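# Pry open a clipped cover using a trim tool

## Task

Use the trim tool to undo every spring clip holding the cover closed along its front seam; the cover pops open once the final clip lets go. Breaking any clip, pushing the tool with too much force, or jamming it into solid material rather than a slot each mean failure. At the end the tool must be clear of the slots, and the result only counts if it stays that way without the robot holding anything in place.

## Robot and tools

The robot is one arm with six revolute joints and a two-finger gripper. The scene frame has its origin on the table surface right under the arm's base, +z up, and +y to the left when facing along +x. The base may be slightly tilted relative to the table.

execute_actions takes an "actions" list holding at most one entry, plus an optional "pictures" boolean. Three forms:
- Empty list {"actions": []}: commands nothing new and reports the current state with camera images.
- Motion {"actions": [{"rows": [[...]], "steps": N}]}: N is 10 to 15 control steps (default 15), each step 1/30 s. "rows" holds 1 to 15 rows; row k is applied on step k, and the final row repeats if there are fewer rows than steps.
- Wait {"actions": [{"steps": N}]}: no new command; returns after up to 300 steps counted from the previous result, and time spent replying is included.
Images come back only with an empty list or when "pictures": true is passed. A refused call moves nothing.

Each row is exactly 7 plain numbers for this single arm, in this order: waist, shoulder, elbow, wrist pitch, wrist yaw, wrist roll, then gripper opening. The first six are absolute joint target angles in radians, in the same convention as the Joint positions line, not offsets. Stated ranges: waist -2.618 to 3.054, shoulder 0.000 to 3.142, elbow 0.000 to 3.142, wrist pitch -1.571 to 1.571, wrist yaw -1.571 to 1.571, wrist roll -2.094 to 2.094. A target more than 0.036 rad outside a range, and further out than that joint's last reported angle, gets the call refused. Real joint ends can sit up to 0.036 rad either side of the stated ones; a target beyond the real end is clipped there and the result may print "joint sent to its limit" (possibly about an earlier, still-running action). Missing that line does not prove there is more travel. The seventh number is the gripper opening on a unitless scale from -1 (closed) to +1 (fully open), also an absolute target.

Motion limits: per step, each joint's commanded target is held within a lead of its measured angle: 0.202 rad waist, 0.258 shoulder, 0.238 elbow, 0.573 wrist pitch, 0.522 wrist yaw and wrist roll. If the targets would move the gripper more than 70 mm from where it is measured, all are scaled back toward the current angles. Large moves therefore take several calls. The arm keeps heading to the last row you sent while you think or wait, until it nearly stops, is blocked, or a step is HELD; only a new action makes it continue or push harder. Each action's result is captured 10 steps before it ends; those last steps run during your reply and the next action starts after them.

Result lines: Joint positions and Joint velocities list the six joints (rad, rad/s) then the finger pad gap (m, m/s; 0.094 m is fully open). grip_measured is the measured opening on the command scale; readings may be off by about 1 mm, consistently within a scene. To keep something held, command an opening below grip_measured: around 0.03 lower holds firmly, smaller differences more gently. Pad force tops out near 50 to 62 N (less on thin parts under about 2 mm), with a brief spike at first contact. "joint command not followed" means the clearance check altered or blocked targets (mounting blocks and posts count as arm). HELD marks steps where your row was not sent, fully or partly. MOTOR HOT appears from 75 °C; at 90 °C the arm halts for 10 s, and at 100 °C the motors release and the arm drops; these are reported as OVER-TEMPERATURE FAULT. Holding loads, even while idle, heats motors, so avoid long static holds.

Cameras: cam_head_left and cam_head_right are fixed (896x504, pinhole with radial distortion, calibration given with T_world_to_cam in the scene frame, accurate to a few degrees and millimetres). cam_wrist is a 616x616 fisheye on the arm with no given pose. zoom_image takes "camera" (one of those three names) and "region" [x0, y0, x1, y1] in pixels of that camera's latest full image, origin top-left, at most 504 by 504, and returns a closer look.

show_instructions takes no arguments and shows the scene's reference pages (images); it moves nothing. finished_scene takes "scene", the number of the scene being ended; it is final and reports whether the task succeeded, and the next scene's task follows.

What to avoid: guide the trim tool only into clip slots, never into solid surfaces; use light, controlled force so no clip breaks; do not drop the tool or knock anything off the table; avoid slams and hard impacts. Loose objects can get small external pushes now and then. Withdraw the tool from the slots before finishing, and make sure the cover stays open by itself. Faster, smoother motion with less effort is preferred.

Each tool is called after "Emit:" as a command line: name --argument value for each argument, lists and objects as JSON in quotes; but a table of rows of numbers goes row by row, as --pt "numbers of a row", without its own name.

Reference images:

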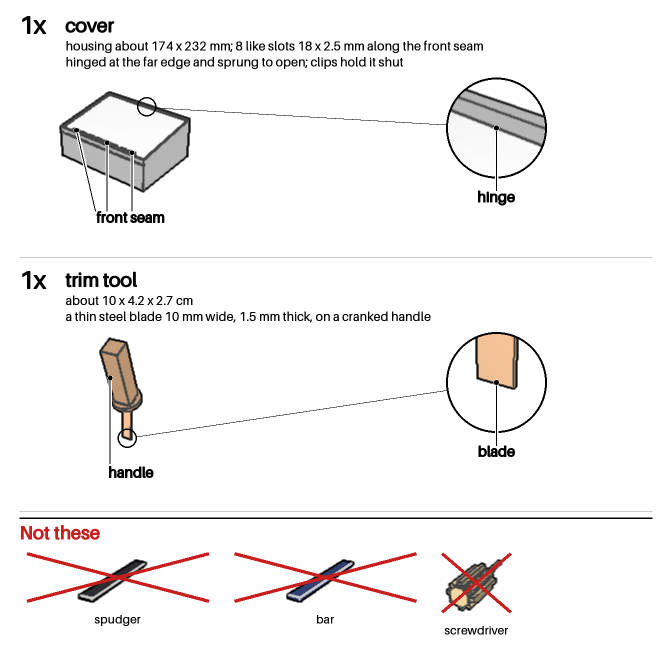

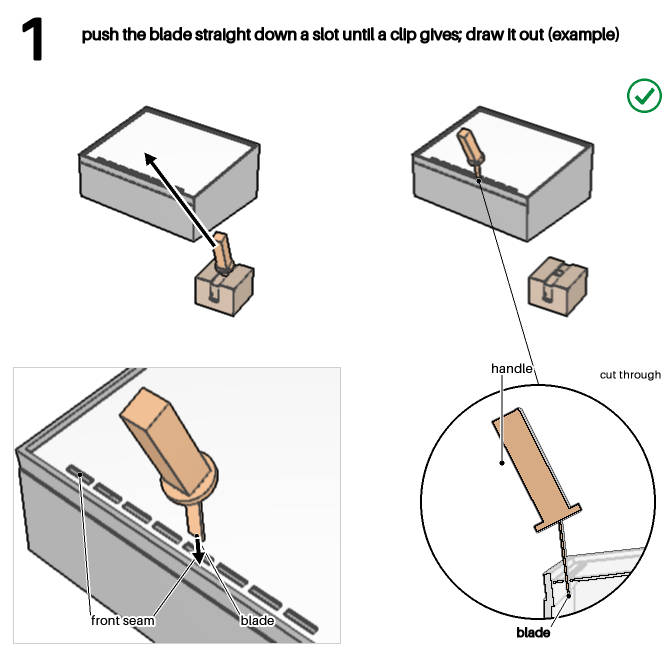

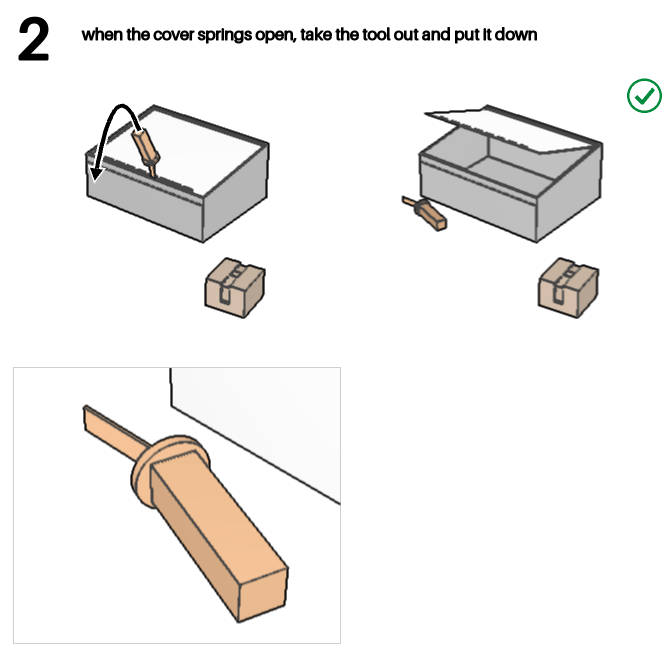

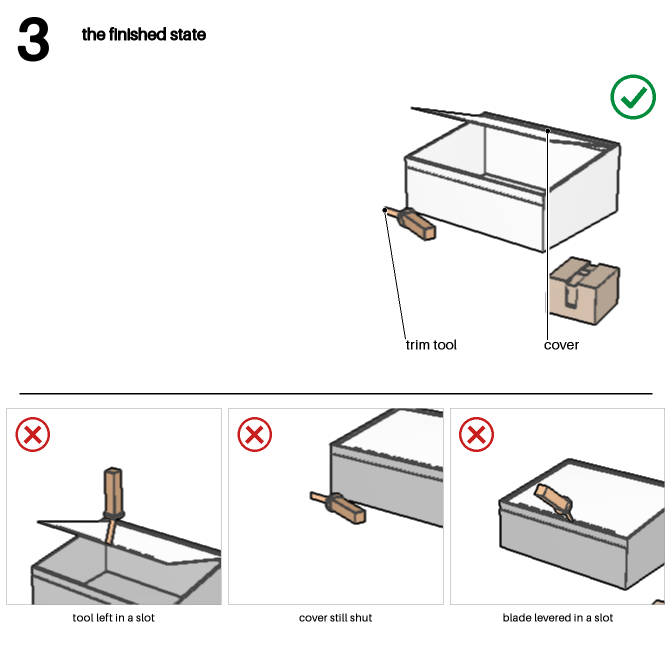

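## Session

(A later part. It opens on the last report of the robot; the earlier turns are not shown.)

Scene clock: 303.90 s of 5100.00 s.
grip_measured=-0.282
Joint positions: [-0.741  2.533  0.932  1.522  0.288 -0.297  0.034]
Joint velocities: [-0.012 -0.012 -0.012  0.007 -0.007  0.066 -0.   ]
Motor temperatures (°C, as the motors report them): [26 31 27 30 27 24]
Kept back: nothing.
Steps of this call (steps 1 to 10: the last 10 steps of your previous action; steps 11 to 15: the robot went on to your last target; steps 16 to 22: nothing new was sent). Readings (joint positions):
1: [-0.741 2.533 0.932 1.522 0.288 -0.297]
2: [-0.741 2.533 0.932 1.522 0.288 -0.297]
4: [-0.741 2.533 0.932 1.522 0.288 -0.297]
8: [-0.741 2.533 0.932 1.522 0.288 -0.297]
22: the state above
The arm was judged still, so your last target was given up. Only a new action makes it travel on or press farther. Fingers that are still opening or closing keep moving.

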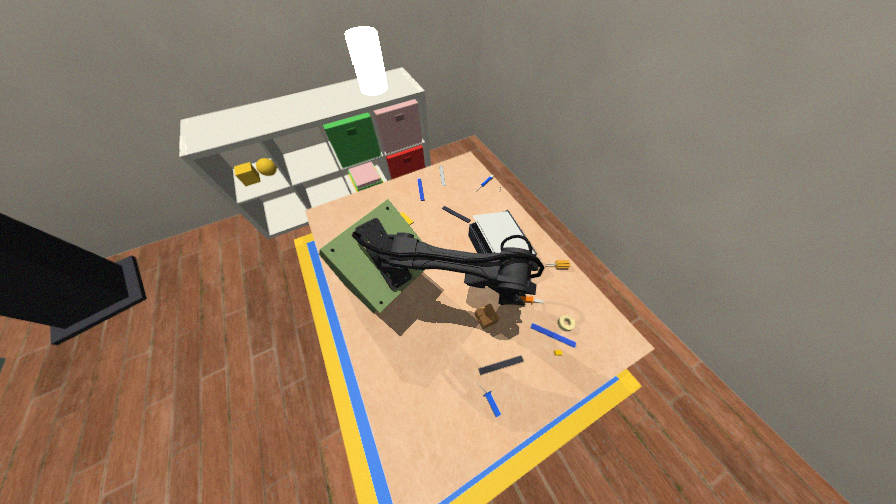

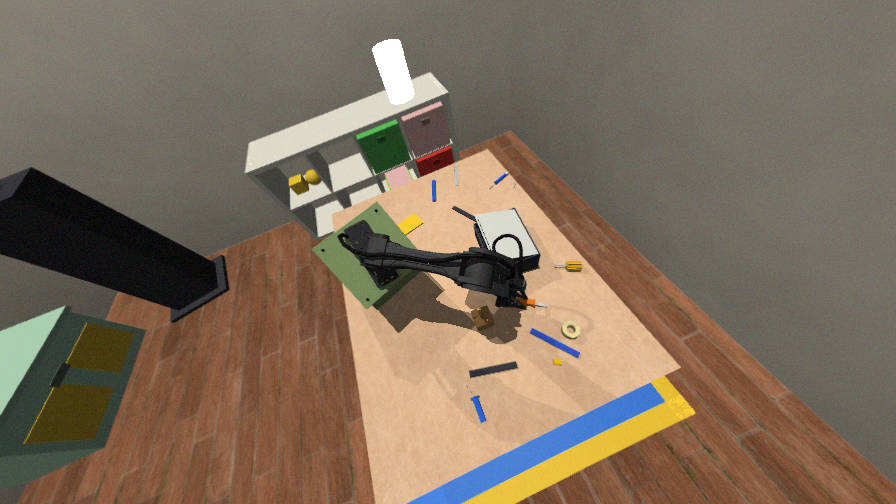

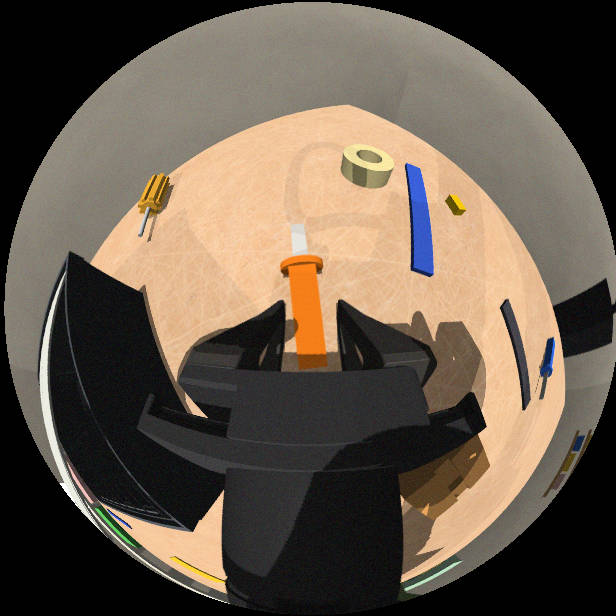

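Emit:
execute_actions --actions '[{"rows":[[-0.745,2.525,0.935,1.518,0.285,-0.295,-0.2],[-0.742,2.500,0.915,1.514,0.286,-0.295,-0.15],[-0.740,2.470,0.890,1.508,0.287,-0.295,-0.1],[-0.738,2.435,0.865,1.502,0.288,-0.295,-0.1],[-0.736,2.400,0.840,1.495,0.288,-0.295,-0.1],[-0.734,2.360,0.812,1.487,0.288,-0.295,-0.1],[-0.732,2.320,0.784,1.479,0.288,-0.295,-0.1],[-0.730,2.280,0.756,1.470,0.288,-0.295,-0.1],[-0.728,2.240,0.728,1.460,0.288,-0.295,-0.1],[-0.726,2.200,0.700,1.450,0.288,-0.295,-0.1],[-0.724,2.165,0.675,1.440,0.288,-0.295,-0.1],[-0.722,2.135,0.655,1.430,0.288,-0.295,-0.1],[-0.720,2.110,0.640,1.420,0.288,-0.295,-0.1]],"steps":15}]'

Emit:
execute_actions --actions '[{"steps":25}]' --pictures true

Scene clock: 304.80 s of 5100.00 s.
grip_measured=-0.103
Joint positions: [-0.741  2.481  0.898  1.507  0.288 -0.297  0.042]
Joint velocities: [-0.002 -0.838 -0.623 -0.125 -0.095  0.037  0.003]
Motor temperatures (°C, as the motors report them): [26 31 27 30 27 24]
Steps of this call (steps 1 to 22: nothing new was sent; steps 23 to 27: the first 5 steps of this action). Readings (joint positions):
23: [-0.741 2.533 0.932 1.522 0.288 -0.297]
24: [-0.741 2.531 0.932 1.522 0.288 -0.297]
26: [-0.741 2.507 0.918 1.513 0.288 -0.297]
27: the state above

Scene clock: 305.63 s of 5100.00 s.
grip_measured=-0.102
Joint positions: [-0.741  2.107  0.667  1.447  0.288 -0.297  0.042]
Joint velocities: [ 0.002  0.007  0.002  0.022 -0.051 -0.037 -0.   ]
Motor temperatures (°C, as the motors report them): [26 31 27 30 27 24]
Kept back: nothing.
Steps of this call (steps 1 to 10: the last 10 steps of your previous action; steps 11 to 25: the robot went on to your last target). Readings (joint positions):
1: [-0.741 2.448 0.875 1.502 0.288 -0.297]
2: [-0.741 2.410 0.850 1.498 0.288 -0.297]
4: [-0.741 2.324 0.797 1.492 0.288 -0.297]
8: [-0.741 2.158 0.703 1.483 0.288 -0.297]
25: the state above

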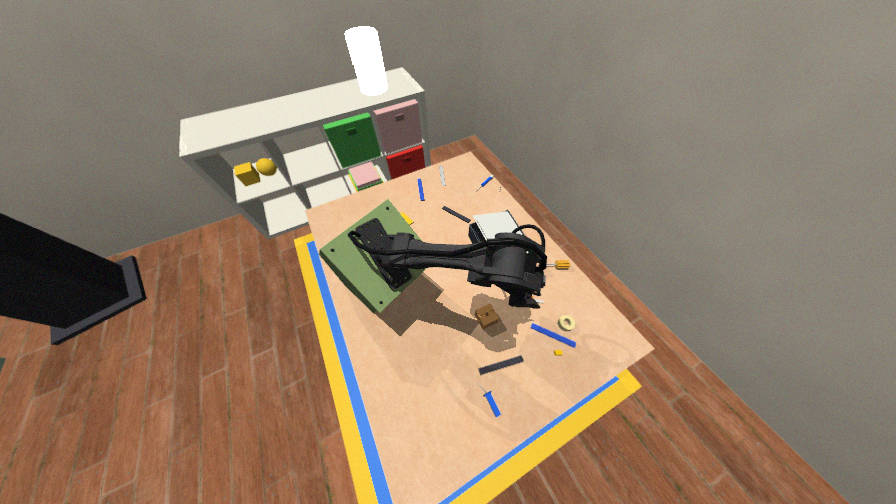

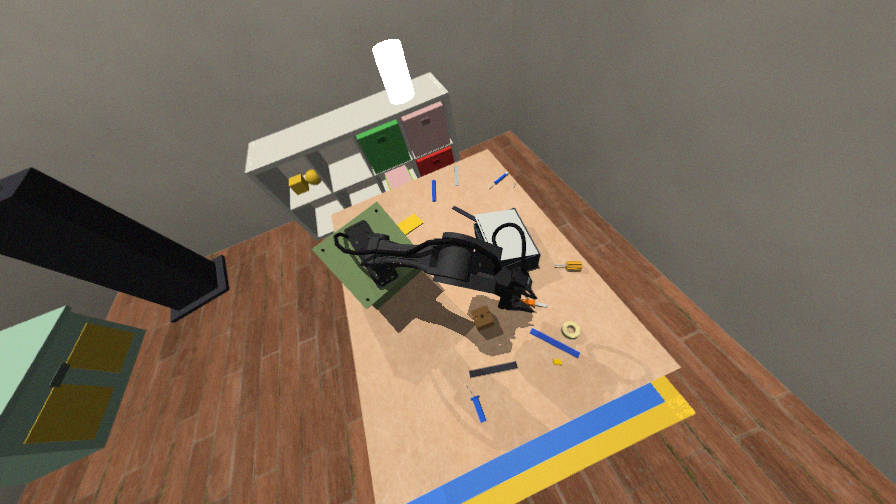

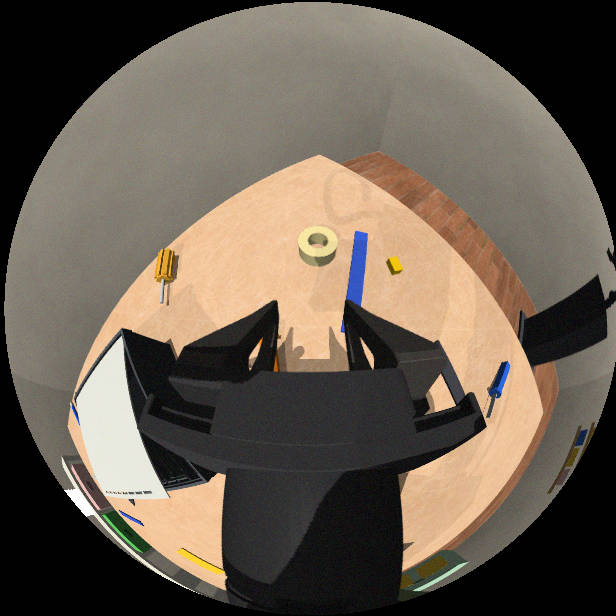

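The tool is lying on the table and the cover is open.

Emit:
finished_scene --scene 1

The scene is finished: the task was done.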